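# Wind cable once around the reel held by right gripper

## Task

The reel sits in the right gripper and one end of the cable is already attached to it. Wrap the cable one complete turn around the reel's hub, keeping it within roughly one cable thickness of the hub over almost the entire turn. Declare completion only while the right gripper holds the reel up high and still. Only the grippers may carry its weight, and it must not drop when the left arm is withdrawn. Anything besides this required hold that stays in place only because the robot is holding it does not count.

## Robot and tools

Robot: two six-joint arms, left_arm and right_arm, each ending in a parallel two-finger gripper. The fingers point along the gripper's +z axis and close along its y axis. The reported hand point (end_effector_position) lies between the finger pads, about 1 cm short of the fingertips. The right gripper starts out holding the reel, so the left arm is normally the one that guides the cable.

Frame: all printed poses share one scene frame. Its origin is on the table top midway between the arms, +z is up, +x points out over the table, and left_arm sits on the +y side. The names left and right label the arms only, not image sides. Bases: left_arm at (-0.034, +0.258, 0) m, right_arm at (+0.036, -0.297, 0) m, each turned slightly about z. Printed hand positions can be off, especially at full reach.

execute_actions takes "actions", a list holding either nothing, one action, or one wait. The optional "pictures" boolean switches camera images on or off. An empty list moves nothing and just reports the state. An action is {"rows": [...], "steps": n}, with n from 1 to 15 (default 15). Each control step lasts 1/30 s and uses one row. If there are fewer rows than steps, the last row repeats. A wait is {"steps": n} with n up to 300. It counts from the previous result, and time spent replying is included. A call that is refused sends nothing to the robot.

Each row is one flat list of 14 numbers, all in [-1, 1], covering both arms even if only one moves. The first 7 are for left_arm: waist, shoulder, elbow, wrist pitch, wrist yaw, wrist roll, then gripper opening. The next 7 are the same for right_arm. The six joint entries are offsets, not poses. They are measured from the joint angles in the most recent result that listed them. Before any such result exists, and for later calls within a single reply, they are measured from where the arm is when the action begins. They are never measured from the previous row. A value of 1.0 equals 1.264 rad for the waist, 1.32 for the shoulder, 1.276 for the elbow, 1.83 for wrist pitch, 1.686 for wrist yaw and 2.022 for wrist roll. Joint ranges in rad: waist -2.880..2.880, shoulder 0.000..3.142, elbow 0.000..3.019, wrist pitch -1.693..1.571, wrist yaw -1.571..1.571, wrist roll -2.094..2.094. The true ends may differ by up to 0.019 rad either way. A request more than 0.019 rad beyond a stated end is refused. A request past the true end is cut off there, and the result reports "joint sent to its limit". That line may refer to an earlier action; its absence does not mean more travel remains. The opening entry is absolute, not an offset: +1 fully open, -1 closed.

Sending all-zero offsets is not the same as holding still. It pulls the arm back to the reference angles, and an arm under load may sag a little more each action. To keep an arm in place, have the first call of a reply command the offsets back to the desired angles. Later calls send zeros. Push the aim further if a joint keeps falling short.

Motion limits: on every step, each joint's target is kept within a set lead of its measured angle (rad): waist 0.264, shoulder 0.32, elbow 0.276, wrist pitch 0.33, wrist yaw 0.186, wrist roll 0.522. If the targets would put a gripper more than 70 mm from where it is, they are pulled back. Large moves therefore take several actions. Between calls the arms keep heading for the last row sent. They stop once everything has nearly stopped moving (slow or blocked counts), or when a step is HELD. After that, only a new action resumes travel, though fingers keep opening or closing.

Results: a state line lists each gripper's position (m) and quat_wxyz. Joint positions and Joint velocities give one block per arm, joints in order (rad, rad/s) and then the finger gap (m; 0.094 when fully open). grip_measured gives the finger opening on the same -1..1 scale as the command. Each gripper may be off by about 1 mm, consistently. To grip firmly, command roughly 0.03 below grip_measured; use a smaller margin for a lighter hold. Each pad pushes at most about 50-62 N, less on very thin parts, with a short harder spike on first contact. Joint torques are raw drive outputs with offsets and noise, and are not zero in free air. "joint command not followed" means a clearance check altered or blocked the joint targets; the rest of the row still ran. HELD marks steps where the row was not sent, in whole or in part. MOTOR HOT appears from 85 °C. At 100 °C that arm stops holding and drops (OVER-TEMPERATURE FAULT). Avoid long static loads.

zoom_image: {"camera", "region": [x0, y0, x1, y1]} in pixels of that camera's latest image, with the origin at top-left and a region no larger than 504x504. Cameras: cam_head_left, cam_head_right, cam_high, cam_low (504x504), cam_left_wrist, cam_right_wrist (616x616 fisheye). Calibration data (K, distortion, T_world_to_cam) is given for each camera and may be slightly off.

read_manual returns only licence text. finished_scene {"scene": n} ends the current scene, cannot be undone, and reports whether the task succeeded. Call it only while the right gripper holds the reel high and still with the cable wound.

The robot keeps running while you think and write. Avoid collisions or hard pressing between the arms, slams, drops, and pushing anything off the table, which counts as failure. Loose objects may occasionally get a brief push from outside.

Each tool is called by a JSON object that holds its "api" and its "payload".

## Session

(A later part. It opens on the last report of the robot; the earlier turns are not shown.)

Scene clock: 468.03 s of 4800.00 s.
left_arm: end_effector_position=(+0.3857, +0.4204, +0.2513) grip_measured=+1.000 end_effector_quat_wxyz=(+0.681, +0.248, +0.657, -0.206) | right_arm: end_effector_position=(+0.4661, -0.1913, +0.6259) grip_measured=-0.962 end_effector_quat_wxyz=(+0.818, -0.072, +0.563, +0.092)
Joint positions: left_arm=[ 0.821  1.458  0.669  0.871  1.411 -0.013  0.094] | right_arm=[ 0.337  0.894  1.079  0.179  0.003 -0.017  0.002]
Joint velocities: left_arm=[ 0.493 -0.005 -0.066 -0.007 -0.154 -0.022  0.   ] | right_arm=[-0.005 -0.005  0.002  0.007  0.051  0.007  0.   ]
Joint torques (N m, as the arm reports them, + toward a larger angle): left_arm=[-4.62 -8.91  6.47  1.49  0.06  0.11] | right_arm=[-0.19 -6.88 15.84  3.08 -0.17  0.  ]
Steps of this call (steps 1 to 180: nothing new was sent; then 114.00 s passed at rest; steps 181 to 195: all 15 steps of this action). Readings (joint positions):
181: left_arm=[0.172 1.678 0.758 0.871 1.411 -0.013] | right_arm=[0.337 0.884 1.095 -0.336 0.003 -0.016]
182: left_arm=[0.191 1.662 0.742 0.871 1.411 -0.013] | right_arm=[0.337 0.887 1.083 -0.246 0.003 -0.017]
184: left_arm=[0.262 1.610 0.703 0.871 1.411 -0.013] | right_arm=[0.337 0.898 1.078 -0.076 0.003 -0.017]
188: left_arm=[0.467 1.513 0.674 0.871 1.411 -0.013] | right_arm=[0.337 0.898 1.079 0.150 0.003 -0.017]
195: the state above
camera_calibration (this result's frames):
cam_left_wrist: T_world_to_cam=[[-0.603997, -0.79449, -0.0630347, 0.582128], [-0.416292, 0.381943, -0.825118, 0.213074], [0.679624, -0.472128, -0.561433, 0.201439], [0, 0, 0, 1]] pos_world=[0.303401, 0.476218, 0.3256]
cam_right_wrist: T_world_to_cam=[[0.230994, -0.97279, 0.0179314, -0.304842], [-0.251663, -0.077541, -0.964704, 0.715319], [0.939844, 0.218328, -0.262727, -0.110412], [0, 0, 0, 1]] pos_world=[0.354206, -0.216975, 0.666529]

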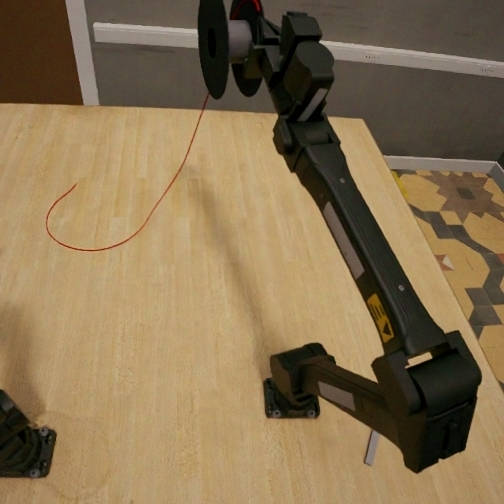

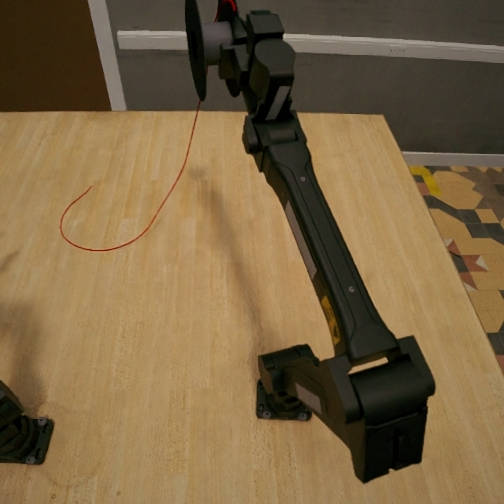

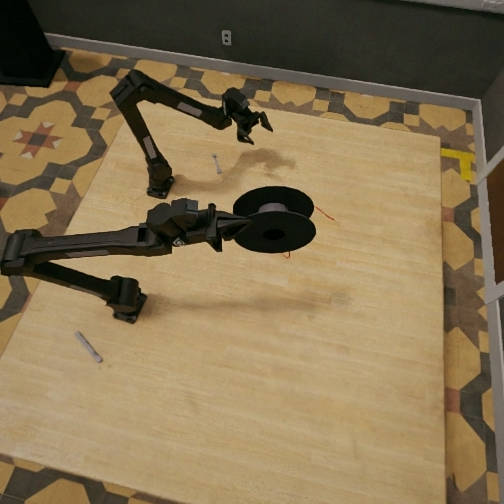

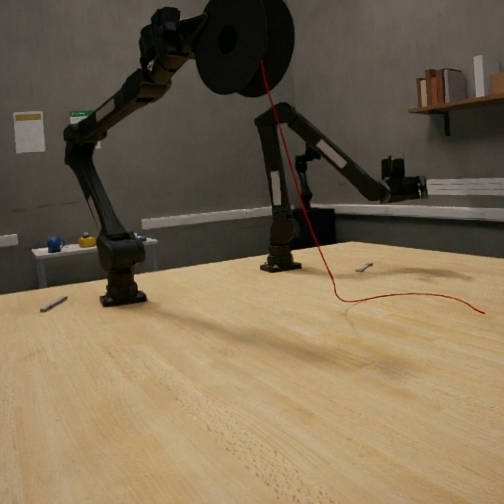

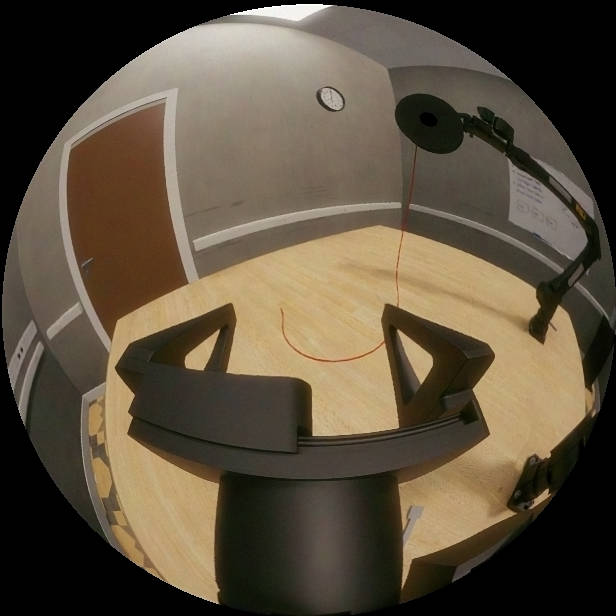

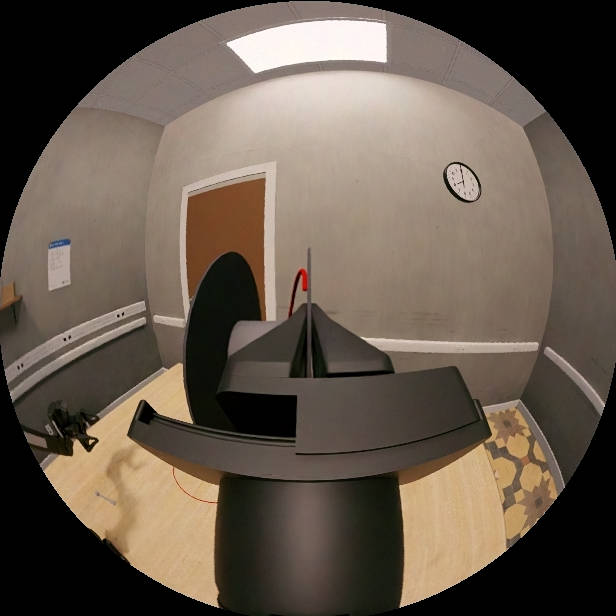

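{"api": "execute_actions", "payload": {"actions": [{"rows": [[0,0,0,0,0,0,1, 0,-0.008,0.016,0.012,0,0,-1],[0,0,0,0,0,0,1, 0,-0.008,0.016,0.025,0,0,-1],[0,0,0,0,0,0,1, 0,-0.008,0.016,0.037,0,0,-1],[0,0,0,0,0,0,1, 0,-0.008,0.016,0.05,0,0,-1],[0,0,0,0,0,0,1, 0,-0.008,0.016,0.062,0,0,-1],[0,0,0,0,0,0,1, 0,-0.008,0.016,0.075,0,0,-1],[0,0,0,0,0,0,1, 0,-0.008,0.016,0.087,0,0,-1],[0,0,0,0,0,0,1, 0,-0.008,0.016,0.1,0,0,-1],[0,0,0,0,0,0,1, 0,-0.008,0.016,0.112,0,0,-1],[0,0,0,0,0,0,1, 0,-0.008,0.016,0.125,0,0,-1],[0,0,0,0,0,0,1, 0,-0.008,0.016,0.137,0,0,-1],[0,0,0,0,0,0,1, 0,-0.008,0.016,0.15,0,0,-1],[0,0,0,0,0,0,1, 0,-0.008,0.016,0.162,0,0,-1],[0,0,0,0,0,0,1, 0,-0.008,0.016,0.175,0,0,-1],[0,0,0,0,0,0,1, 0,-0.008,0.016,0.187,0,0,-1]], "steps": 15}], "pictures": false}}

{"api": "execute_actions", "payload": {"actions": [{"rows": [[0,0,0,0,0,0,1, 0,0,0,0.03,0,0,-1],[0,0,0,0,0,0,1, 0,0,0,0.043,0,0,-1],[0,0,0,0,0,0,1, 0,0,0,0.056,0,0,-1],[0,0,0,0,0,0,1, 0,0,0,0.069,0,0,-1],[0,0,0,0,0,0,1, 0,0,0,0.082,0,0,-1],[0,0,0,0,0,0,1, 0,0,0,0.095,0,0,-1],[0,0,0,0,0,0,1, 0,0,0,0.108,0,0,-1],[0,0,0,0,0,0,1, 0,0,0,0.121,0,0,-1],[0,0,0,0,0,0,1, 0,0,0,0.134,0,0,-1],[0,0,0,0,0,0,1, 0,0,0,0.147,0,0,-1],[0,0,0,0,0,0,1, 0,0,0,0.16,0,0,-1],[0,0,0,0,0,0,1, 0,0,0,0.173,0,0,-1],[0,0,0,0,0,0,1, 0,0,0,0.186,0,0,-1],[0,0,0,0,0,0,1, 0,0,0,0.195,0,0,-1],[0,0,0,0,0,0,1, 0,0,0,0.2,0,0,-1]], "steps": 15}]}}

Scene clock: 489.87 s of 4800.00 s.
left_arm: end_effector_position=(+0.3853, +0.4126, +0.2467) grip_measured=+1.000 end_effector_quat_wxyz=(+0.678, +0.249, +0.658, -0.215) | right_arm: end_effector_position=(+0.4378, -0.1983, +0.6798) grip_measured=-0.962 end_effector_quat_wxyz=(+0.883, -0.058, +0.455, +0.099)
Joint positions: left_arm=[ 0.808  1.458  0.656  0.871  1.411 -0.013  0.094] | right_arm=[ 0.337  0.894  1.076  0.437  0.003 -0.018  0.002]
Joint velocities: left_arm=[-0.015 -0.015 -0.012  0.007 -0.066  0.007  0.   ] | right_arm=[ 0.005 -0.024 -0.002  0.632 -0.022 -0.066  0.001]
Joint torques (N m, as the arm reports them, + toward a larger angle): left_arm=[ 1.26 -8.47  8.86  1.47  0.01  0.11] | right_arm=[-0.36 -6.01 13.41  2.83 -0.29 -0.03]
Steps of this call (steps 1 to 30: the robot went on to your last target; steps 31 to 240: nothing new was sent; then 13.33 s passed at rest; steps 241 to 255: all 15 steps of this action). Readings (joint positions):
241: left_arm=[0.805 1.458 0.656 0.871 1.411 -0.013] | right_arm=[0.337 0.894 1.079 0.179 0.003 -0.017]
242: left_arm=[0.805 1.458 0.656 0.871 1.411 -0.013] | right_arm=[0.337 0.894 1.079 0.180 0.003 -0.017]
244: left_arm=[0.807 1.458 0.656 0.871 1.411 -0.013] | right_arm=[0.337 0.894 1.078 0.195 0.003 -0.018]
248: left_arm=[0.808 1.458 0.656 0.871 1.411 -0.013] | right_arm=[0.337 0.894 1.076 0.273 0.003 -0.018]
255: the state above

Scene clock: 490.37 s of 4800.00 s.
left_arm: end_effector_position=(+0.3853, +0.4126, +0.2467) grip_measured=+1.000 end_effector_quat_wxyz=(+0.678, +0.249, +0.658, -0.215) | right_arm: end_effector_position=(+0.3964, -0.2085, +0.7194) grip_measured=-0.962 end_effector_quat_wxyz=(+0.937, -0.042, +0.330, +0.105)
Joint positions: left_arm=[ 0.808  1.458  0.656  0.871  1.411 -0.013  0.094] | right_arm=[ 0.337  0.899  1.054  0.737  0.003 -0.019  0.002]
Joint velocities: left_arm=[-0.005  0.005 -0.027 -0.007  0.051 -0.022  0.   ] | right_arm=[-0.015  0.005 -0.012  0.554 -0.037 -0.022  0.001]
Joint torques (N m, as the arm reports them, + toward a larger angle): left_arm=[ 0.18 -8.53  7.74  1.43  0.01  0.11] | right_arm=[-0.85 -4.3  13.22  1.83 -0.21 -0.07]
Steps of this call (steps 1 to 15: all 15 steps of this action). Readings (joint positions):
1: left_arm=[0.808 1.458 0.656 0.871 1.411 -0.013] | right_arm=[0.337 0.894 1.075 0.451 0.003 -0.018]
2: left_arm=[0.808 1.458 0.656 0.871 1.411 -0.013] | right_arm=[0.337 0.894 1.074 0.462 0.003 -0.018]
4: left_arm=[0.808 1.458 0.656 0.871 1.411 -0.013] | right_arm=[0.337 0.895 1.068 0.490 0.003 -0.018]
8: left_arm=[0.808 1.458 0.656 0.871 1.411 -0.013] | right_arm=[0.337 0.897 1.054 0.570 0.003 -0.019]
15: the state above
camera_calibration (this result's frames):
cam_left_wrist: T_world_to_cam=[[-0.615077, -0.786839, -0.0506357, 0.573428], [-0.418802, 0.380442, -0.824541, 0.213565], [0.668045, -0.48595, -0.563532, 0.20602], [0, 0, 0, 1]] pos_world=[0.304513, 0.470062, 0.321228]
cam_right_wrist: T_world_to_cam=[[0.222351, -0.974898, 0.0115481, -0.29964], [0.255092, 0.0467403, -0.965786, 0.612507], [0.941004, 0.21769, 0.259081, -0.392524], [0, 0, 0, 1]] pos_world=[0.279746, -0.235299, 0.696707]

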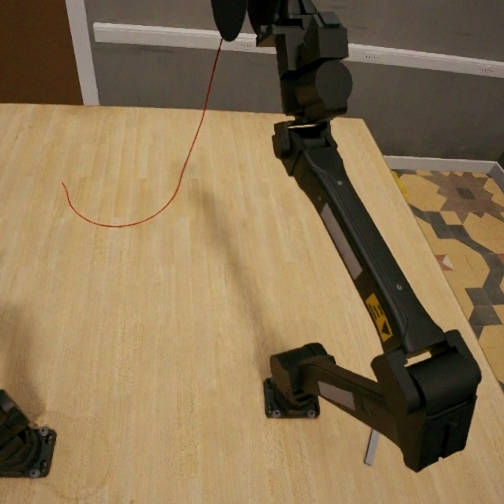

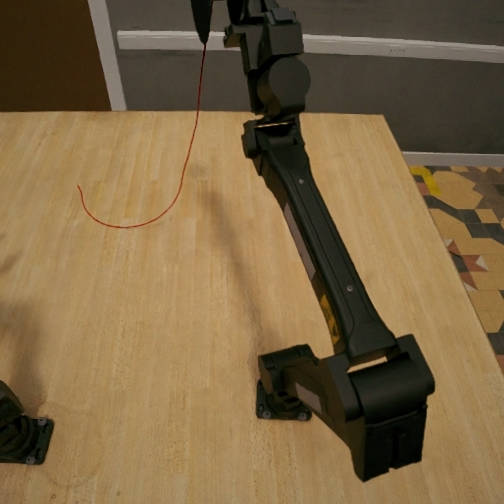

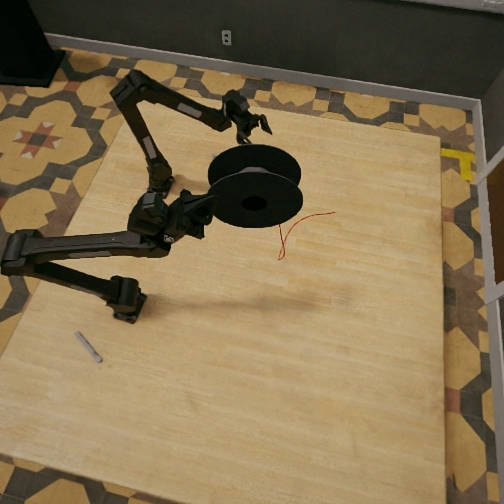

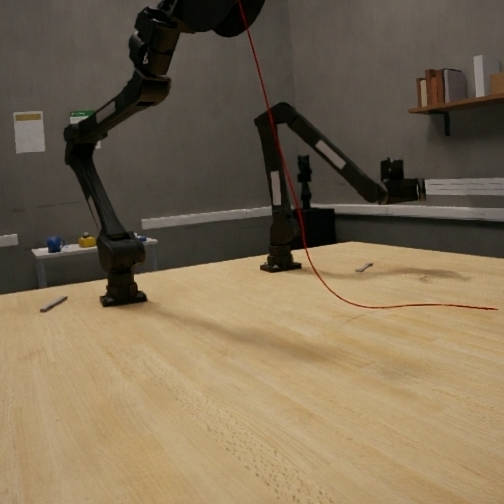

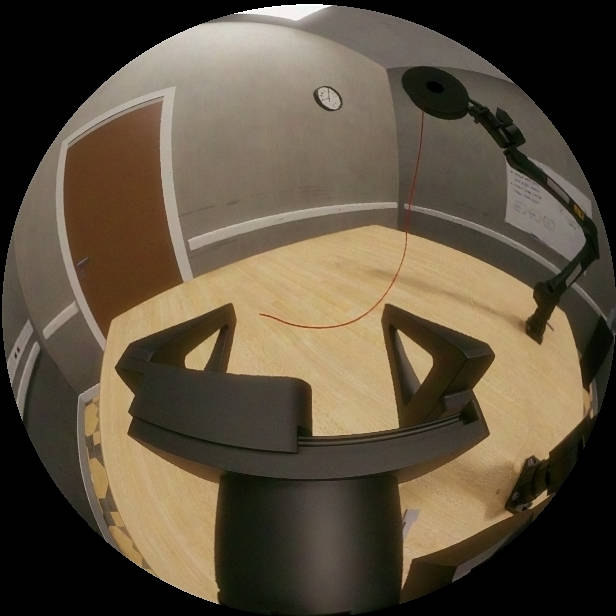

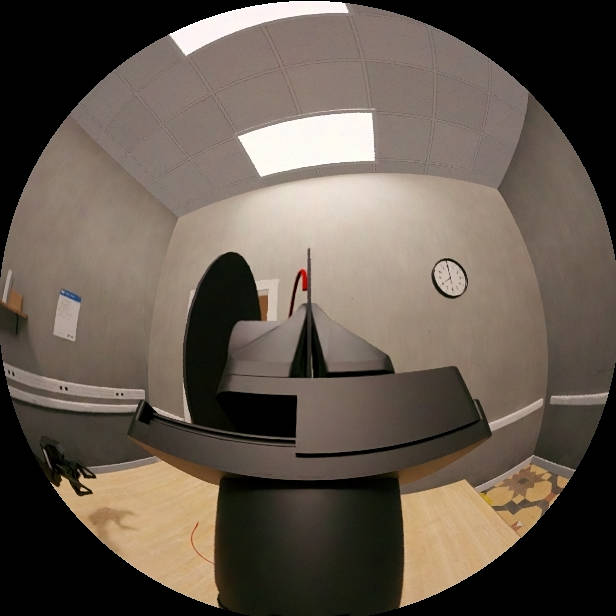

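{"api": "execute_actions", "payload": {"actions": [{"rows": [[0,0,0,0,0,0,1, 0,-0.007,0.036,0.051,0,-0.005,-1],[0,0,0,0,0,0,1, 0,-0.007,0.036,0.051,0,-0.012,-1],[0,0,0,0,0,0,1, 0,-0.007,0.036,0.051,0,-0.021,-1],[0,0,0,0,0,0,1, 0,-0.007,0.036,0.051,0,-0.032,-1],[0,0,0,0,0,0,1, 0,-0.007,0.036,0.051,0,-0.043,-1],[0,0,0,0,0,0,1, 0,-0.007,0.036,0.051,0,-0.054,-1],[0,0,0,0,0,0,1, 0,-0.007,0.036,0.051,0,-0.065,-1],[0,0,0,0,0,0,1, 0,-0.007,0.036,0.051,0,-0.076,-1],[0,0,0,0,0,0,1, 0,-0.007,0.036,0.051,0,-0.087,-1],[0,0,0,0,0,0,1, 0,-0.007,0.036,0.051,0,-0.098,-1],[0,0,0,0,0,0,1, 0,-0.007,0.036,0.051,0,-0.109,-1],[0,0,0,0,0,0,1, 0,-0.007,0.036,0.051,0,-0.12,-1],[0,0,0,0,0,0,1, 0,-0.007,0.036,0.051,0,-0.131,-1],[0,0,0,0,0,0,1, 0,-0.007,0.036,0.051,0,-0.142,-1],[0,0,0,0,0,0,1, 0,-0.007,0.036,0.051,0,-0.153,-1]], "steps": 15}], "pictures": false}}

{"api": "execute_actions", "payload": {"actions": [{"rows": [[0,0,0,0,0,0,1, 0,0,0.012,0,0,-0.045,-1],[0,0,0,0,0,0,1, 0,0,0.012,0,0,-0.056,-1],[0,0,0,0,0,0,1, 0,0,0.012,0,0,-0.067,-1],[0,0,0,0,0,0,1, 0,0,0.012,0,0,-0.078,-1],[0,0,0,0,0,0,1, 0,0,0.012,0,0,-0.089,-1],[0,0,0,0,0,0,1, 0,0,0.012,0,0,-0.1,-1],[0,0,0,0,0,0,1, 0,0,0.012,0,0,-0.111,-1],[0,0,0,0,0,0,1, 0,0,0.012,0,0,-0.122,-1],[0,0,0,0,0,0,1, 0,0,0.012,0,0,-0.133,-1],[0,0,0,0,0,0,1, 0,0,0.012,0,0,-0.144,-1],[0,0,0,0,0,0,1, 0,0,0.012,0,0,-0.155,-1],[0,0,0,0,0,0,1, 0,0,0.012,0,0,-0.166,-1],[0,0,0,0,0,0,1, 0,0,0.012,0,0,-0.177,-1],[0,0,0,0,0,0,1, 0,0,0.012,0,0,-0.188,-1],[0,0,0,0,0,0,1, 0,0,0.012,0,0,-0.199,-1]], "steps": 15}], "pictures": false}}

{"api": "execute_actions", "payload": {"actions": [{"rows": [[0,0,0,0,0,0,1, 0,0,0.012,0,0,-0.045,-1],[0,0,0,0,0,0,1, 0,0,0.012,0,0,-0.056,-1],[0,0,0,0,0,0,1, 0,0,0.012,0,0,-0.067,-1],[0,0,0,0,0,0,1, 0,0,0.012,0,0,-0.078,-1],[0,0,0,0,0,0,1, 0,0,0.012,0,0,-0.089,-1],[0,0,0,0,0,0,1, 0,0,0.012,0,0,-0.1,-1],[0,0,0,0,0,0,1, 0,0,0.012,0,0,-0.11,-1],[0,0,0,0,0,0,1, 0,0,0.012,0,0,-0.12,-1],[0,0,0,0,0,0,1, 0,0,0.012,0,0,-0.129,-1],[0,0,0,0,0,0,1, 0,0,0.012,0,0,-0.137,-1],[0,0,0,0,0,0,1, 0,0,0.012,0,0,-0.144,-1],[0,0,0,0,0,0,1, 0,0,0.012,0,0,-0.15,-1],[0,0,0,0,0,0,1, 0,0,0.012,0,0,-0.155,-1],[0,0,0,0,0,0,1, 0,0,0.012,0,0,-0.158,-1],[0,0,0,0,0,0,1, 0,0,0.012,0,0,-0.16,-1]], "steps": 15}]}}

Scene clock: 527.23 s of 4800.00 s.
left_arm: end_effector_position=(+0.3853, +0.4126, +0.2467) grip_measured=+1.000 end_effector_quat_wxyz=(+0.678, +0.249, +0.658, -0.215) | right_arm: end_effector_position=(+0.3851, -0.2113, +0.7282) grip_measured=-0.962 end_effector_quat_wxyz=(+0.952, -0.071, +0.296, +0.004)
Joint positions: left_arm=[ 0.808  1.458  0.656  0.871  1.411 -0.013  0.094] | right_arm=[ 0.337  0.899  1.054  0.797  0.003 -0.234  0.002]
Joint velocities: left_arm=[ 0.005 -0.005 -0.007 -0.002 -0.007 -0.051  0.   ] | right_arm=[-0.015 -0.015 -0.017  0.012  0.037 -0.579 -0.   ]
Joint torques (N m, as the arm reports them, + toward a larger angle): left_arm=[ 0.23 -8.46  7.77  1.42  0.    0.11] | right_arm=[-0.28 -5.36 15.32  1.84 -0.08 -0.08]
Steps of this call (steps 1 to 30: the robot went on to your last target; steps 31 to 290: nothing new was sent; then 26.70 s passed at rest; steps 291 to 305: all 15 steps of this action). Readings (joint positions):
291: left_arm=[0.808 1.458 0.656 0.871 1.411 -0.013] | right_arm=[0.337 0.899 1.054 0.774 0.003 -0.020]
292: left_arm=[0.808 1.458 0.656 0.871 1.411 -0.013] | right_arm=[0.337 0.899 1.054 0.780 0.003 -0.024]
294: left_arm=[0.808 1.458 0.656 0.871 1.411 -0.013] | right_arm=[0.337 0.899 1.054 0.792 0.003 -0.038]
298: left_arm=[0.808 1.458 0.656 0.871 1.411 -0.013] | right_arm=[0.337 0.899 1.054 0.797 0.003 -0.097]
305: the state above

Scene clock: 527.73 s of 4800.00 s.
left_arm: end_effector_position=(+0.3853, +0.4126, +0.2467) grip_measured=+1.000 end_effector_quat_wxyz=(+0.678, +0.249, +0.658, -0.215) | right_arm: end_effector_position=(+0.3854, -0.2112, +0.7280) grip_measured=-0.962 end_effector_quat_wxyz=(+0.942, -0.115, +0.283, -0.140)
Joint positions: left_arm=[ 0.808  1.458  0.656  0.871  1.411 -0.013  0.094] | right_arm=[ 0.337  0.899  1.054  0.796  0.003 -0.537  0.002]
Joint velocities: left_arm=[-0.005 -0.005  0.002 -0.017 -0.037  0.007  0.   ] | right_arm=[-0.015 -0.015 -0.002  0.017 -0.037 -0.711 -0.   ]
Joint torques (N m, as the arm reports them, + toward a larger angle): left_arm=[ 0.17 -8.5   7.75  1.43  0.01  0.11] | right_arm=[-0.89 -4.19 12.34  0.52 -0.14 -0.16]
Steps of this call (steps 1 to 15: all 15 steps of this action). Readings (joint positions):
1: left_arm=[0.808 1.458 0.656 0.871 1.411 -0.013] | right_arm=[0.337 0.899 1.054 0.797 0.003 -0.252]
2: left_arm=[0.808 1.458 0.656 0.871 1.411 -0.013] | right_arm=[0.337 0.899 1.054 0.797 0.003 -0.269]
4: left_arm=[0.808 1.458 0.656 0.871 1.411 -0.013] | right_arm=[0.337 0.899 1.054 0.796 0.003 -0.306]
8: left_arm=[0.808 1.458 0.656 0.871 1.411 -0.013] | right_arm=[0.337 0.899 1.054 0.796 0.003 -0.387]
15: the state above

Scene clock: 528.23 s of 4800.00 s.
left_arm: end_effector_position=(+0.3853, +0.4126, +0.2467) grip_measured=+1.000 end_effector_quat_wxyz=(+0.678, +0.249, +0.658, -0.215) | right_arm: end_effector_position=(+0.3857, -0.2112, +0.7278) grip_measured=-0.962 end_effector_quat_wxyz=(+0.915, -0.151, +0.266, -0.262)
Joint positions: left_arm=[ 0.808  1.458  0.656  0.871  1.411 -0.013  0.094] | right_arm=[ 0.337  0.899  1.054  0.794  0.003 -0.799  0.002]
Joint velocities: left_arm=[-0.005 -0.005  0.007  0.007 -0.051 -0.051  0.   ] | right_arm=[-0.015 -0.005 -0.012  0.007 -0.095 -0.3   -0.001]
Joint torques (N m, as the arm reports them, + toward a larger angle): left_arm=[ 0.23 -8.51  7.77  1.44  0.01  0.11] | right_arm=[-0.56 -3.75 12.45  0.46 -0.11 -0.2 ]
Steps of this call (steps 1 to 15: all 15 steps of this action). Readings (joint positions):
1: left_arm=[0.808 1.458 0.656 0.871 1.411 -0.013] | right_arm=[0.337 0.899 1.054 0.796 0.003 -0.554]
2: left_arm=[0.808 1.458 0.656 0.871 1.411 -0.013] | right_arm=[0.337 0.899 1.054 0.795 0.003 -0.570]
4: left_arm=[0.808 1.458 0.656 0.871 1.411 -0.013] | right_arm=[0.337 0.899 1.054 0.795 0.003 -0.606]
8: left_arm=[0.808 1.458 0.656 0.871 1.411 -0.013] | right_arm=[0.337 0.899 1.054 0.794 0.003 -0.685]
15: the state above
camera_calibration (this result's frames):
cam_left_wrist: T_world_to_cam=[[-0.615077, -0.786839, -0.0506357, 0.573428], [-0.418802, 0.380442, -0.824541, 0.213565], [0.668045, -0.48595, -0.563532, 0.20602], [0, 0, 0, 1]] pos_world=[0.304513, 0.470062, 0.321228]
cam_right_wrist: T_world_to_cam=[[-0.401191, -0.815223, 0.417681, -0.321286], [0.247932, -0.535609, -0.80725, 0.387866], [0.881802, -0.220305, 0.417001, -0.568698], [0, 0, 0, 1]] pos_world=[0.276418, -0.179463, 0.684448]

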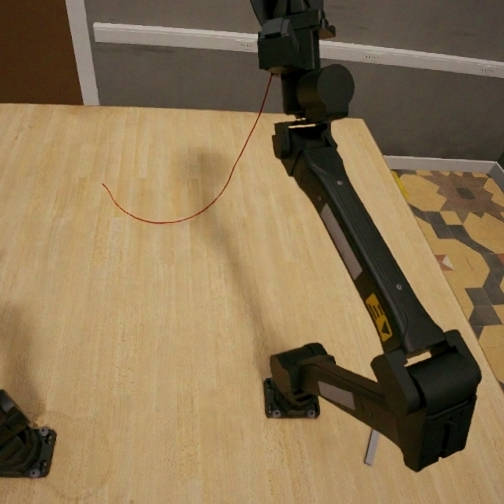

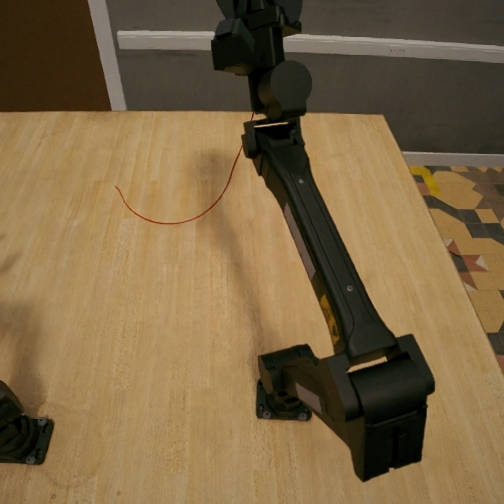

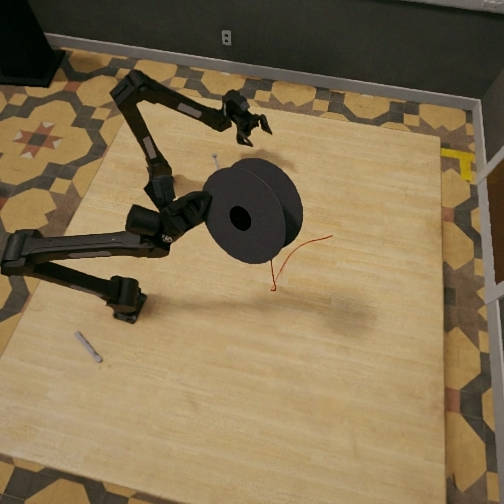

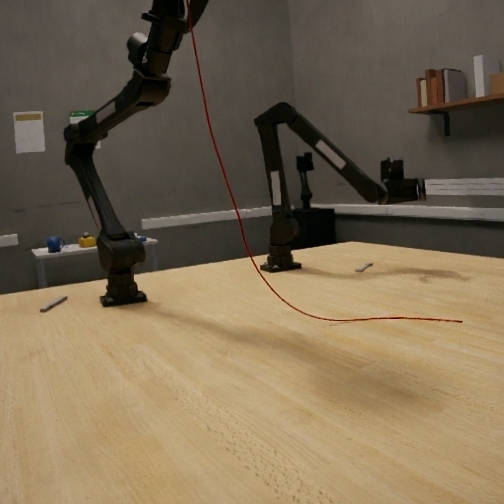

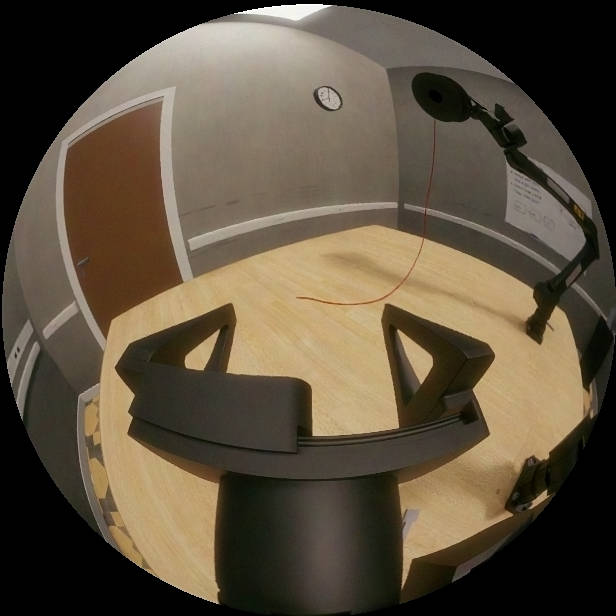

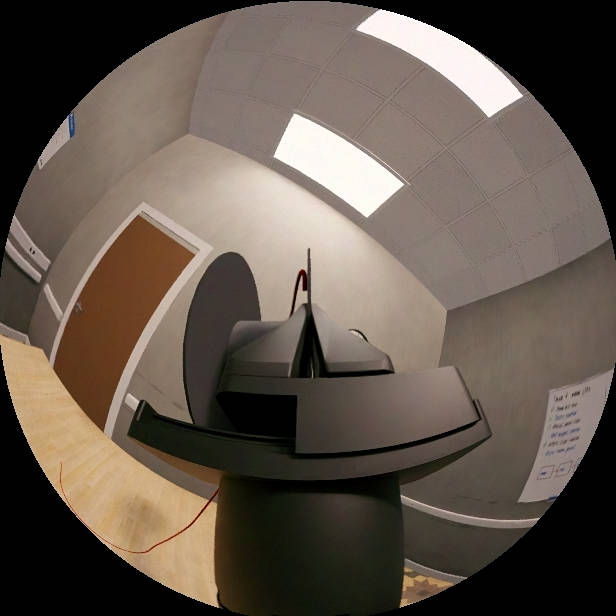

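{"api": "execute_actions", "payload": {"actions": [{"rows": [[0,0,0,0,0,0,1, 0,0,0.03,0,0,-0.03,-1],[0,0,0,0,0,0,1, 0,0,0.03,0,0,-0.036,-1],[0,0,0,0,0,0,1, 0,0,0.03,0,0,-0.044,-1],[0,0,0,0,0,0,1, 0,0,0.03,0,0,-0.054,-1],[0,0,0,0,0,0,1, 0,0,0.03,0,0,-0.065,-1],[0,0,0,0,0,0,1, 0,0,0.03,0,0,-0.076,-1],[0,0,0,0,0,0,1, 0,0,0.03,0,0,-0.087,-1],[0,0,0,0,0,0,1, 0,0,0.03,0,0,-0.098,-1],[0,0,0,0,0,0,1, 0,0,0.03,0,0,-0.109,-1],[0,0,0,0,0,0,1, 0,0,0.03,0,0,-0.12,-1],[0,0,0,0,0,0,1, 0,0,0.03,0,0,-0.131,-1],[0,0,0,0,0,0,1, 0,0,0.03,0,0,-0.142,-1],[0,0,0,0,0,0,1, 0,0,0.03,0,0,-0.153,-1],[0,0,0,0,0,0,1, 0,0,0.03,0,0,-0.164,-1],[0,0,0,0,0,0,1, 0,0,0.03,0,0,-0.175,-1]], "steps": 15}], "pictures": false}}

{"api": "execute_actions", "payload": {"actions": [{"rows": [[0,0,0,0,0,0,1, 0,0,0.015,0,0,-0.045,-1],[0,0,0,0,0,0,1, 0,0,0.015,0,0,-0.056,-1],[0,0,0,0,0,0,1, 0,0,0.015,0,0,-0.067,-1],[0,0,0,0,0,0,1, 0,0,0.015,0,0,-0.078,-1],[0,0,0,0,0,0,1, 0,0,0.015,0,0,-0.089,-1],[0,0,0,0,0,0,1, 0,0,0.015,0,0,-0.1,-1],[0,0,0,0,0,0,1, 0,0,0.015,0,0,-0.111,-1],[0,0,0,0,0,0,1, 0,0,0.015,0,0,-0.122,-1],[0,0,0,0,0,0,1, 0,0,0.015,0,0,-0.133,-1],[0,0,0,0,0,0,1, 0,0,0.015,0,0,-0.144,-1],[0,0,0,0,0,0,1, 0,0,0.015,0,0,-0.155,-1],[0,0,0,0,0,0,1, 0,0,0.015,0,0,-0.166,-1],[0,0,0,0,0,0,1, 0,0,0.015,0,0,-0.177,-1],[0,0,0,0,0,0,1, 0,0,0.015,0,0,-0.188,-1],[0,0,0,0,0,0,1, 0,0,0.015,0,0,-0.199,-1]], "steps": 15}], "pictures": false}}

{"api": "execute_actions", "payload": {"actions": [{"rows": [[0,0,0,0,0,0,1, 0,0,0.015,0,0,-0.045,-1],[0,0,0,0,0,0,1, 0,0,0.015,0,0,-0.056,-1],[0,0,0,0,0,0,1, 0,0,0.015,0,0,-0.067,-1],[0,0,0,0,0,0,1, 0,0,0.015,0,0,-0.078,-1],[0,0,0,0,0,0,1, 0,0,0.015,0,0,-0.089,-1],[0,0,0,0,0,0,1, 0,0,0.015,0,0,-0.1,-1],[0,0,0,0,0,0,1, 0,0,0.015,0,0,-0.111,-1],[0,0,0,0,0,0,1, 0,0,0.015,0,0,-0.122,-1],[0,0,0,0,0,0,1, 0,0,0.015,0,0,-0.133,-1],[0,0,0,0,0,0,1, 0,0,0.015,0,0,-0.144,-1],[0,0,0,0,0,0,1, 0,0,0.015,0,0,-0.155,-1],[0,0,0,0,0,0,1, 0,0,0.015,0,0,-0.166,-1],[0,0,0,0,0,0,1, 0,0,0.015,0,0,-0.177,-1],[0,0,0,0,0,0,1, 0,0,0.015,0,0,-0.188,-1],[0,0,0,0,0,0,1, 0,0,0.015,0,0,-0.199,-1]], "steps": 15}]}}

Scene clock: 545.17 s of 4800.00 s.
left_arm: end_effector_position=(+0.3853, +0.4126, +0.2467) grip_measured=+1.000 end_effector_quat_wxyz=(+0.678, +0.249, +0.658, -0.215) | right_arm: end_effector_position=(+0.3857, -0.2112, +0.7278) grip_measured=-0.962 end_effector_quat_wxyz=(+0.875, -0.183, +0.245, -0.374)
Joint positions: left_arm=[ 0.808  1.458  0.656  0.871  1.411 -0.013  0.094] | right_arm=[ 0.337  0.899  1.054  0.794  0.004 -1.05   0.002]
Joint velocities: left_arm=[-0.005 -0.005 -0.002  0.017  0.051 -0.037  0.   ] | right_arm=[ 0.005 -0.005  0.002  0.012 -0.022 -0.623  0.   ]
Joint torques (N m, as the arm reports them, + toward a larger angle): left_arm=[ 0.3  -8.45  7.8   1.44  0.01  0.11] | right_arm=[-0.4  -4.   14.7   0.37 -0.14 -0.19]
Steps of this call (steps 1 to 30: the robot went on to your last target; steps 31 to 210: nothing new was sent; then 9.43 s passed at rest; steps 211 to 225: all 15 steps of this action). Readings (joint positions):
211: left_arm=[0.808 1.458 0.656 0.871 1.411 -0.013] | right_arm=[0.337 0.899 1.054 0.794 0.003 -0.847]
212: left_arm=[0.808 1.458 0.656 0.871 1.411 -0.013] | right_arm=[0.337 0.899 1.054 0.794 0.003 -0.848]
214: left_arm=[0.808 1.458 0.656 0.871 1.411 -0.013] | right_arm=[0.337 0.899 1.054 0.794 0.003 -0.860]
218: left_arm=[0.808 1.458 0.656 0.871 1.411 -0.013] | right_arm=[0.337 0.899 1.054 0.794 0.003 -0.914]
225: the state above

Scene clock: 545.67 s of 4800.00 s.
left_arm: end_effector_position=(+0.3853, +0.4126, +0.2467) grip_measured=+1.000 end_effector_quat_wxyz=(+0.678, +0.249, +0.658, -0.215) | right_arm: end_effector_position=(+0.3858, -0.2115, +0.7278) grip_measured=-0.962 end_effector_quat_wxyz=(+0.811, -0.216, +0.217, -0.498)
Joint positions: left_arm=[ 0.808  1.458  0.656  0.871  1.411 -0.013  0.094] | right_arm=[ 0.337  0.899  1.054  0.794  0.005 -1.342  0.002]
Joint velocities: left_arm=[ 0.005  0.005  0.007  0.002  0.081 -0.022  0.   ] | right_arm=[ 0.005  0.024 -0.002  0.022 -0.022 -0.623 -0.   ]
Joint torques (N m, as the arm reports them, + toward a larger angle): left_arm=[ 0.25 -8.53  7.78  1.48  0.01  0.11] | right_arm=[-1.37 -4.2  12.73  0.51 -0.07 -0.13]
Steps of this call (steps 1 to 15: all 15 steps of this action). Readings (joint positions):
1: left_arm=[0.808 1.458 0.656 0.871 1.411 -0.013] | right_arm=[0.337 0.899 1.054 0.794 0.004 -1.066]
2: left_arm=[0.808 1.458 0.656 0.871 1.411 -0.013] | right_arm=[0.337 0.899 1.054 0.794 0.004 -1.081]
4: left_arm=[0.808 1.458 0.656 0.871 1.411 -0.013] | right_arm=[0.337 0.899 1.054 0.794 0.004 -1.115]
8: left_arm=[0.808 1.458 0.656 0.871 1.411 -0.013] | right_arm=[0.337 0.899 1.054 0.794 0.005 -1.194]
15: the state above

Scene clock: 546.17 s of 4800.00 s.
left_arm: end_effector_position=(+0.3853, +0.4126, +0.2467) grip_measured=+1.000 end_effector_quat_wxyz=(+0.678, +0.249, +0.658, -0.215) | right_arm: end_effector_position=(+0.3859, -0.2119, +0.7278) grip_measured=-0.962 end_effector_quat_wxyz=(+0.731, -0.245, +0.184, -0.610)
Joint positions: left_arm=[ 0.808  1.458  0.656  0.871  1.411 -0.013  0.094] | right_arm=[ 0.337  0.899  1.054  0.794  0.008 -1.633  0.002]
Joint velocities: left_arm=[-0.005 -0.005 -0.002  0.002 -0.007  0.022  0.   ] | right_arm=[-0.005  0.005 -0.012  0.002 -0.007 -0.74   0.   ]
Joint torques (N m, as the arm reports them, + toward a larger angle): left_arm=[ 0.23 -8.55  7.76  1.45  0.01  0.11] | right_arm=[-0.2  -4.65 12.77  0.41 -0.16 -0.21]
Steps of this call (steps 1 to 15: all 15 steps of this action). Readings (joint positions):
1: left_arm=[0.808 1.458 0.656 0.871 1.411 -0.013] | right_arm=[0.337 0.899 1.054 0.794 0.006 -1.358]
2: left_arm=[0.808 1.458 0.656 0.871 1.411 -0.013] | right_arm=[0.337 0.899 1.054 0.794 0.007 -1.373]
4: left_arm=[0.808 1.458 0.656 0.871 1.411 -0.013] | right_arm=[0.337 0.899 1.054 0.794 0.007 -1.406]
8: left_arm=[0.808 1.458 0.656 0.871 1.411 -0.013] | right_arm=[0.337 0.899 1.054 0.794 0.007 -1.484]
15: the state above
camera_calibration (this result's frames):
cam_left_wrist: T_world_to_cam=[[-0.615077, -0.786839, -0.0506357, 0.573428], [-0.418802, 0.380442, -0.824541, 0.213565], [0.668045, -0.48595, -0.563532, 0.20602], [0, 0, 0, 1]] pos_world=[0.304513, 0.470062, 0.321228]
cam_right_wrist: T_world_to_cam=[[-0.802222, -0.131871, 0.58228, -0.142043], [-0.185446, -0.872019, -0.452982, 0.225528], [0.567494, -0.471373, 0.675098, -0.688781], [0, 0, 0, 1]] pos_world=[0.318752, -0.14674, 0.649864]

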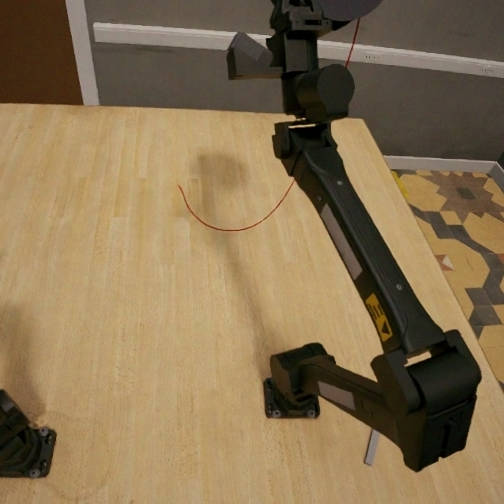

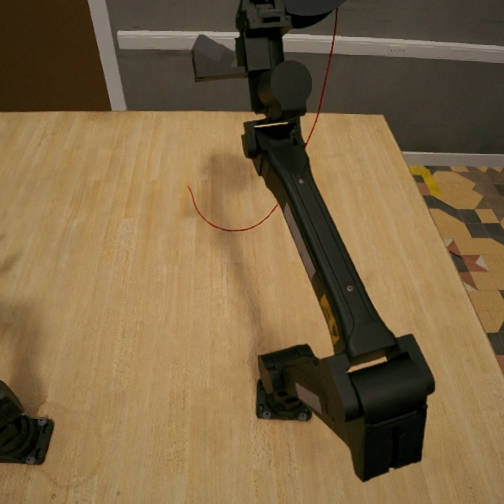

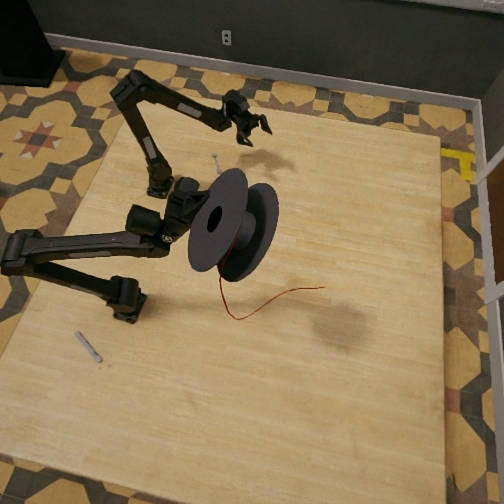

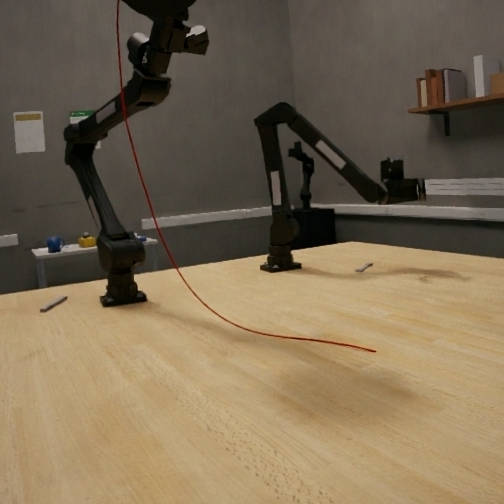

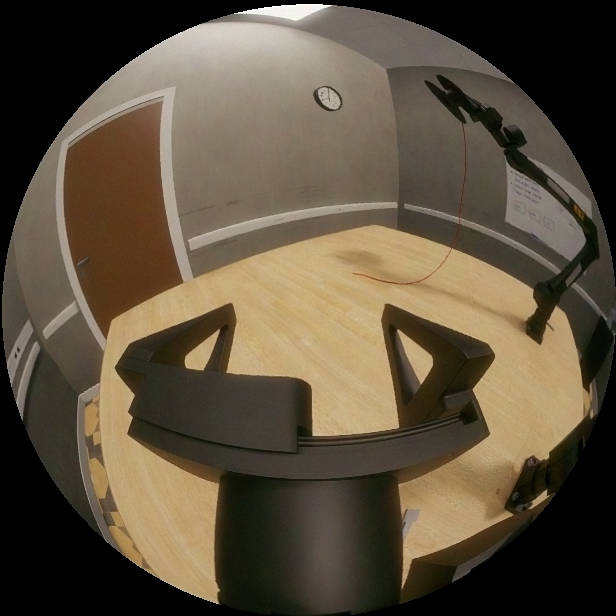

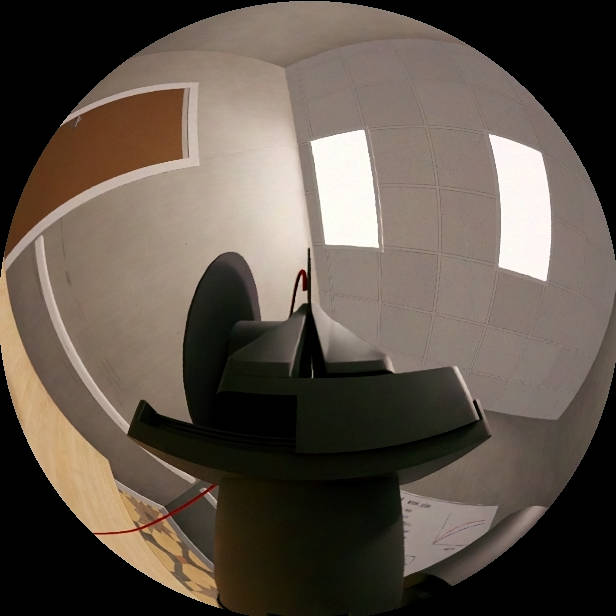

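{"api": "zoom_image", "payload": {"camera": "cam_high", "region": [140, 150, 340, 340]}}

Region (140, 150, 340, 340) of cam_high's 504x504 image, scaled by 2.520, with more detail than that image has; it fills the top 479 rows of this view, and the rest is white.

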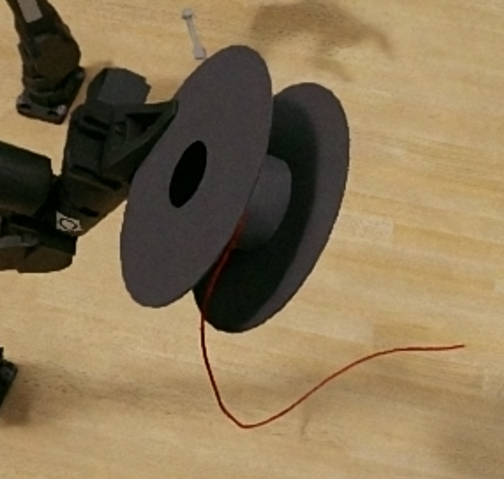

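{"api": "execute_actions", "payload": {"actions": [{"rows": [[0,0,0,0,0,0,1, 0,0,0.03,0,0,-0.056,-1],[0,0,0,0,0,0,1, 0,0,0.03,0,0,-0.064,-1],[0,0,0,0,0,0,1, 0,0,0.03,0,0,-0.075,-1],[0,0,0,0,0,0,1, 0,0,0.03,0,0,-0.087,-1],[0,0,0,0,0,0,1, 0,0,0.03,0,0,-0.099,-1],[0,0,0,0,0,0,1, 0,0,0.03,0,0,-0.111,-1],[0,0,0,0,0,0,1, 0,0,0.03,0,0,-0.123,-1],[0,0,0,0,0,0,1, 0,0,0.03,0,0,-0.135,-1],[0,0,0,0,0,0,1, 0,0,0.03,0,0,-0.147,-1],[0,0,0,0,0,0,1, 0,0,0.03,0,0,-0.159,-1],[0,0,0,0,0,0,1, 0,0,0.03,0,0,-0.171,-1],[0,0,0,0,0,0,1, 0,0,0.03,0,0,-0.183,-1],[0,0,0,0,0,0,1, 0,0,0.03,0,0,-0.194,-1],[0,0,0,0,0,0,1, 0,0,0.03,0,0,-0.203,-1],[0,0,0,0,0,0,1, 0,0,0.03,0,0,-0.21,-1]], "steps": 15}], "pictures": false}}

{"api": "execute_actions", "payload": {"actions": [{"rows": [[0,0,0,0,0,0,1, 0,0,0.015,-0.005,0,-0.025,-1],[0,0,0,0,0,0,1, 0,0,0.015,-0.012,0,-0.025,-1],[0,0,0,0,0,0,1, 0,0,0.015,-0.021,0,-0.025,-1],[0,0,0,0,0,0,1, 0,0,0.015,-0.032,0,-0.025,-1],[0,0,0,0,0,0,1, 0,0,0.015,-0.043,0,-0.025,-1],[0,0,0,0,0,0,1, 0,0,0.015,-0.054,0,-0.025,-1],[0,0,0,0,0,0,1, 0,0,0.015,-0.065,0,-0.025,-1],[0,0,0,0,0,0,1, 0,0,0.015,-0.076,0,-0.025,-1],[0,0,0,0,0,0,1, 0,0,0.015,-0.087,0,-0.025,-1],[0,0,0,0,0,0,1, 0,0,0.015,-0.098,0,-0.025,-1],[0,0,0,0,0,0,1, 0,0,0.015,-0.109,0,-0.025,-1],[0,0,0,0,0,0,1, 0,0,0.015,-0.12,0,-0.025,-1],[0,0,0,0,0,0,1, 0,0,0.015,-0.131,0,-0.025,-1],[0,0,0,0,0,0,1, 0,0,0.015,-0.142,0,-0.025,-1],[0,0,0,0,0,0,1, 0,0,0.015,-0.153,0,-0.025,-1]], "steps": 15}], "pictures": false}}

{"api": "execute_actions", "payload": {"actions": [{"rows": [[0,0,0,0,0,0,1, 0,0,0.015,-0.045,0,-0.005,-1],[0,0,0,0,0,0,1, 0,0,0.015,-0.056,0,-0.005,-1],[0,0,0,0,0,0,1, 0,0,0.015,-0.067,0,-0.005,-1],[0,0,0,0,0,0,1, 0,0,0.015,-0.078,0,-0.005,-1],[0,0,0,0,0,0,1, 0,0,0.015,-0.089,0,-0.005,-1],[0,0,0,0,0,0,1, 0,0,0.015,-0.1,0,-0.005,-1],[0,0,0,0,0,0,1, 0,0,0.015,-0.111,0,-0.005,-1],[0,0,0,0,0,0,1, 0,0,0.015,-0.122,0,-0.005,-1],[0,0,0,0,0,0,1, 0,0,0.015,-0.133,0,-0.005,-1],[0,0,0,0,0,0,1, 0,0,0.015,-0.144,0,-0.005,-1],[0,0,0,0,0,0,1, 0,0,0.015,-0.155,0,-0.005,-1],[0,0,0,0,0,0,1, 0,0,0.015,-0.166,0,-0.005,-1],[0,0,0,0,0,0,1, 0,0,0.015,-0.177,0,-0.005,-1],[0,0,0,0,0,0,1, 0,0,0.015,-0.188,0,-0.005,-1],[0,0,0,0,0,0,1, 0,0,0.015,-0.199,0,-0.005,-1]], "steps": 15}]}}

Scene clock: 575.33 s of 4800.00 s.
left_arm: end_effector_position=(+0.3853, +0.4126, +0.2467) grip_measured=+1.000 end_effector_quat_wxyz=(+0.678, +0.249, +0.658, -0.215) | right_arm: end_effector_position=(+0.3860, -0.2124, +0.7278) grip_measured=-0.962 end_effector_quat_wxyz=(+0.624, -0.270, +0.144, -0.719)
Joint positions: left_arm=[ 0.808  1.458  0.656  0.871  1.411 -0.013  0.094] | right_arm=[ 0.337  0.899  1.054  0.794  0.011 -1.953  0.002]
Joint velocities: left_arm=[-0.005  0.005  0.002 -0.002 -0.007  0.022  0.   ] | right_arm=[-0.005  0.015 -0.007  0.012 -0.007 -0.564 -0.   ]
Joint torques (N m, as the arm reports them, + toward a larger angle): left_arm=[-0.02 -8.43  7.78  1.43  0.    0.11] | right_arm=[-0.68 -4.56 14.71  0.6  -0.24 -0.24]
Steps of this call (steps 1 to 30: the robot went on to your last target; steps 31 to 220: nothing new was sent; then 21.33 s passed at rest; steps 221 to 235: all 15 steps of this action). Readings (joint positions):
221: left_arm=[0.808 1.458 0.656 0.871 1.411 -0.013] | right_arm=[0.337 0.899 1.054 0.794 0.009 -1.724]
222: left_arm=[0.808 1.458 0.656 0.871 1.411 -0.013] | right_arm=[0.337 0.899 1.054 0.794 0.010 -1.726]
224: left_arm=[0.808 1.458 0.656 0.871 1.411 -0.013] | right_arm=[0.337 0.899 1.054 0.794 0.010 -1.742]
228: left_arm=[0.808 1.458 0.656 0.871 1.411 -0.013] | right_arm=[0.337 0.899 1.054 0.794 0.011 -1.805]
235: the state above

Scene clock: 575.83 s of 4800.00 s.
left_arm: end_effector_position=(+0.3853, +0.4126, +0.2467) grip_measured=+1.000 end_effector_quat_wxyz=(+0.678, +0.249, +0.658, -0.215) | right_arm: end_effector_position=(+0.4284, -0.2026, +0.6878) grip_measured=-0.962 end_effector_quat_wxyz=(+0.585, -0.372, +0.191, -0.695)
Joint positions: left_arm=[ 0.808  1.458  0.656  0.871  1.411 -0.013  0.094] | right_arm=[ 0.337  0.899  1.054  0.553  0.014 -1.979  0.002]
Joint velocities: left_arm=[-0.005 -0.005 -0.002  0.012  0.007 -0.066  0.   ] | right_arm=[-0.015 -0.015 -0.017 -0.593 -0.051 -0.037  0.001]
Joint torques (N m, as the arm reports them, + toward a larger angle): left_arm=[ 0.17 -8.51  7.76  1.45  0.01  0.11] | right_arm=[-0.9  -4.5  13.11  1.24 -0.18 -0.31]
Steps of this call (steps 1 to 15: all 15 steps of this action). Readings (joint positions):
1: left_arm=[0.808 1.458 0.656 0.871 1.411 -0.013] | right_arm=[0.337 0.899 1.054 0.793 0.012 -1.961]
2: left_arm=[0.808 1.458 0.656 0.871 1.411 -0.013] | right_arm=[0.337 0.899 1.054 0.789 0.013 -1.966]
4: left_arm=[0.808 1.458 0.656 0.871 1.411 -0.013] | right_arm=[0.337 0.899 1.054 0.770 0.014 -1.972]
8: left_arm=[0.808 1.458 0.656 0.871 1.411 -0.013] | right_arm=[0.337 0.899 1.054 0.696 0.014 -1.977]
15: the state above

Scene clock: 576.33 s of 4800.00 s.
left_arm: end_effector_position=(+0.3853, +0.4126, +0.2467) grip_measured=+1.000 end_effector_quat_wxyz=(+0.678, +0.249, +0.658, -0.215) | right_arm: end_effector_position=(+0.4692, -0.1927, +0.6189) grip_measured=-0.962 end_effector_quat_wxyz=(+0.533, -0.499, +0.256, -0.634)
Joint positions: left_arm=[ 0.808  1.458  0.656  0.871  1.411 -0.013  0.094] | right_arm=[ 0.337  0.9    1.054  0.227  0.016 -1.975  0.002]
Joint velocities: left_arm=[ 0.005 -0.015 -0.022 -0.017  0.037 -0.081  0.   ] | right_arm=[ 0.005 -0.015  0.002 -0.598  0.037 -0.051 -0.   ]
Joint torques (N m, as the arm reports them, + toward a larger angle): left_arm=[ 0.19 -8.54  7.76  1.41  0.    0.11] | right_arm=[-0.78 -5.4  13.82  1.7  -0.2  -0.1 ]
Steps of this call (steps 1 to 15: all 15 steps of this action). Readings (joint positions):
1: left_arm=[0.808 1.458 0.656 0.871 1.411 -0.013] | right_arm=[0.337 0.899 1.054 0.529 0.015 -1.979]
2: left_arm=[0.808 1.458 0.656 0.871 1.411 -0.013] | right_arm=[0.337 0.899 1.054 0.503 0.015 -1.979]
4: left_arm=[0.808 1.458 0.656 0.871 1.411 -0.013] | right_arm=[0.337 0.900 1.054 0.454 0.016 -1.978]
8: left_arm=[0.808 1.458 0.656 0.871 1.411 -0.013] | right_arm=[0.337 0.900 1.054 0.368 0.016 -1.977]
15: the state above
camera_calibration (this result's frames):
cam_left_wrist: T_world_to_cam=[[-0.615077, -0.786839, -0.0506357, 0.573428], [-0.418802, 0.380442, -0.824541, 0.213565], [0.668045, -0.48595, -0.563532, 0.20602], [0, 0, 0, 1]] pos_world=[0.304513, 0.470062, 0.321228]
cam_right_wrist: T_world_to_cam=[[-0.419762, 0.304277, 0.855111, -0.273528], [-0.480644, -0.873707, 0.074953, 0.0198175], [0.769923, -0.379541, 0.512998, -0.630382], [0, 0, 0, 1]] pos_world=[0.380054, -0.138713, 0.555796]

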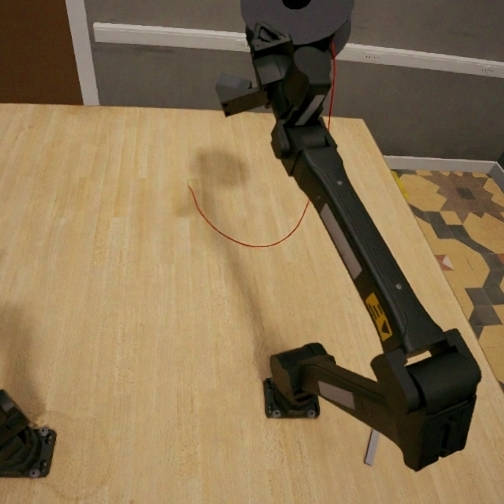

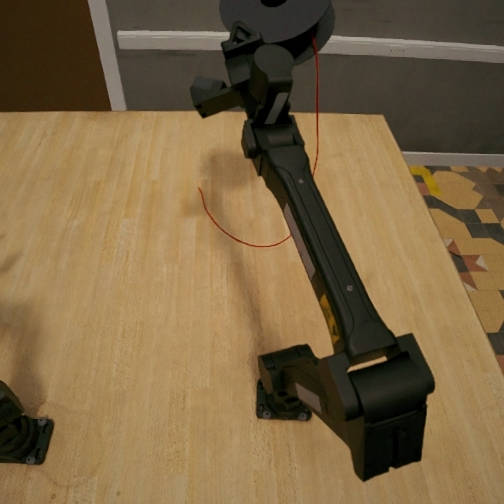

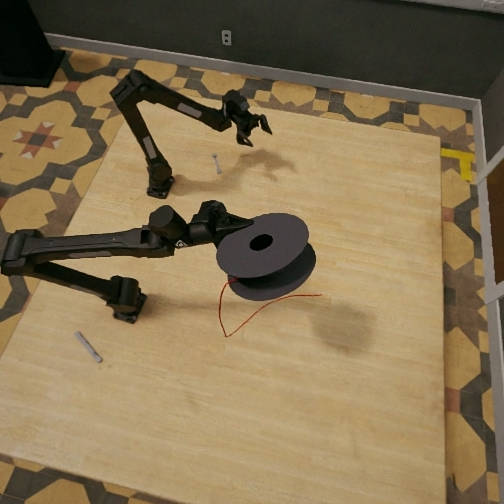

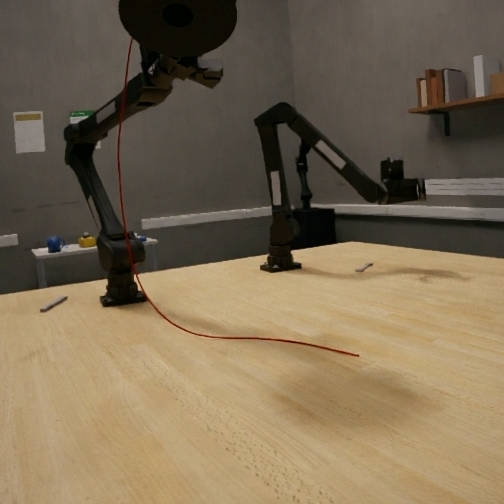

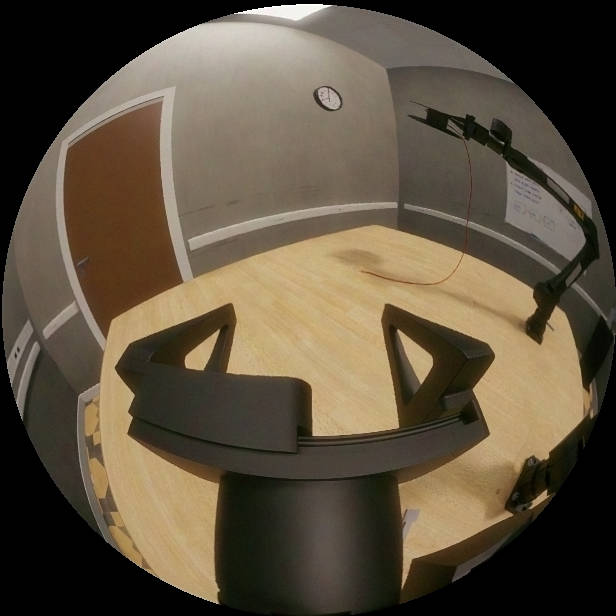

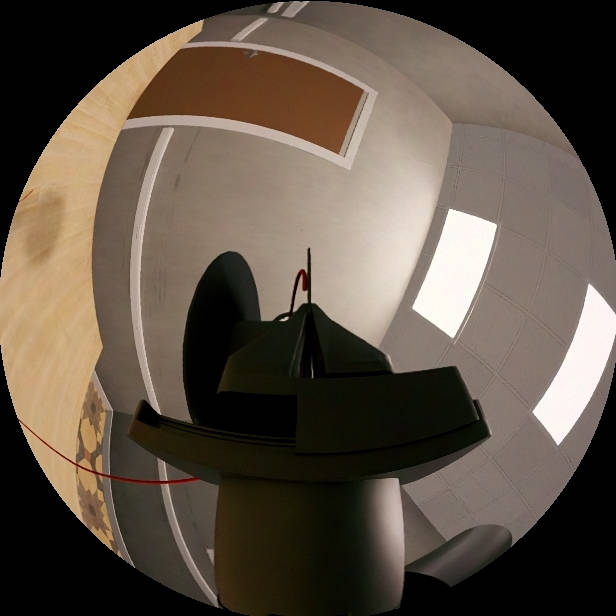

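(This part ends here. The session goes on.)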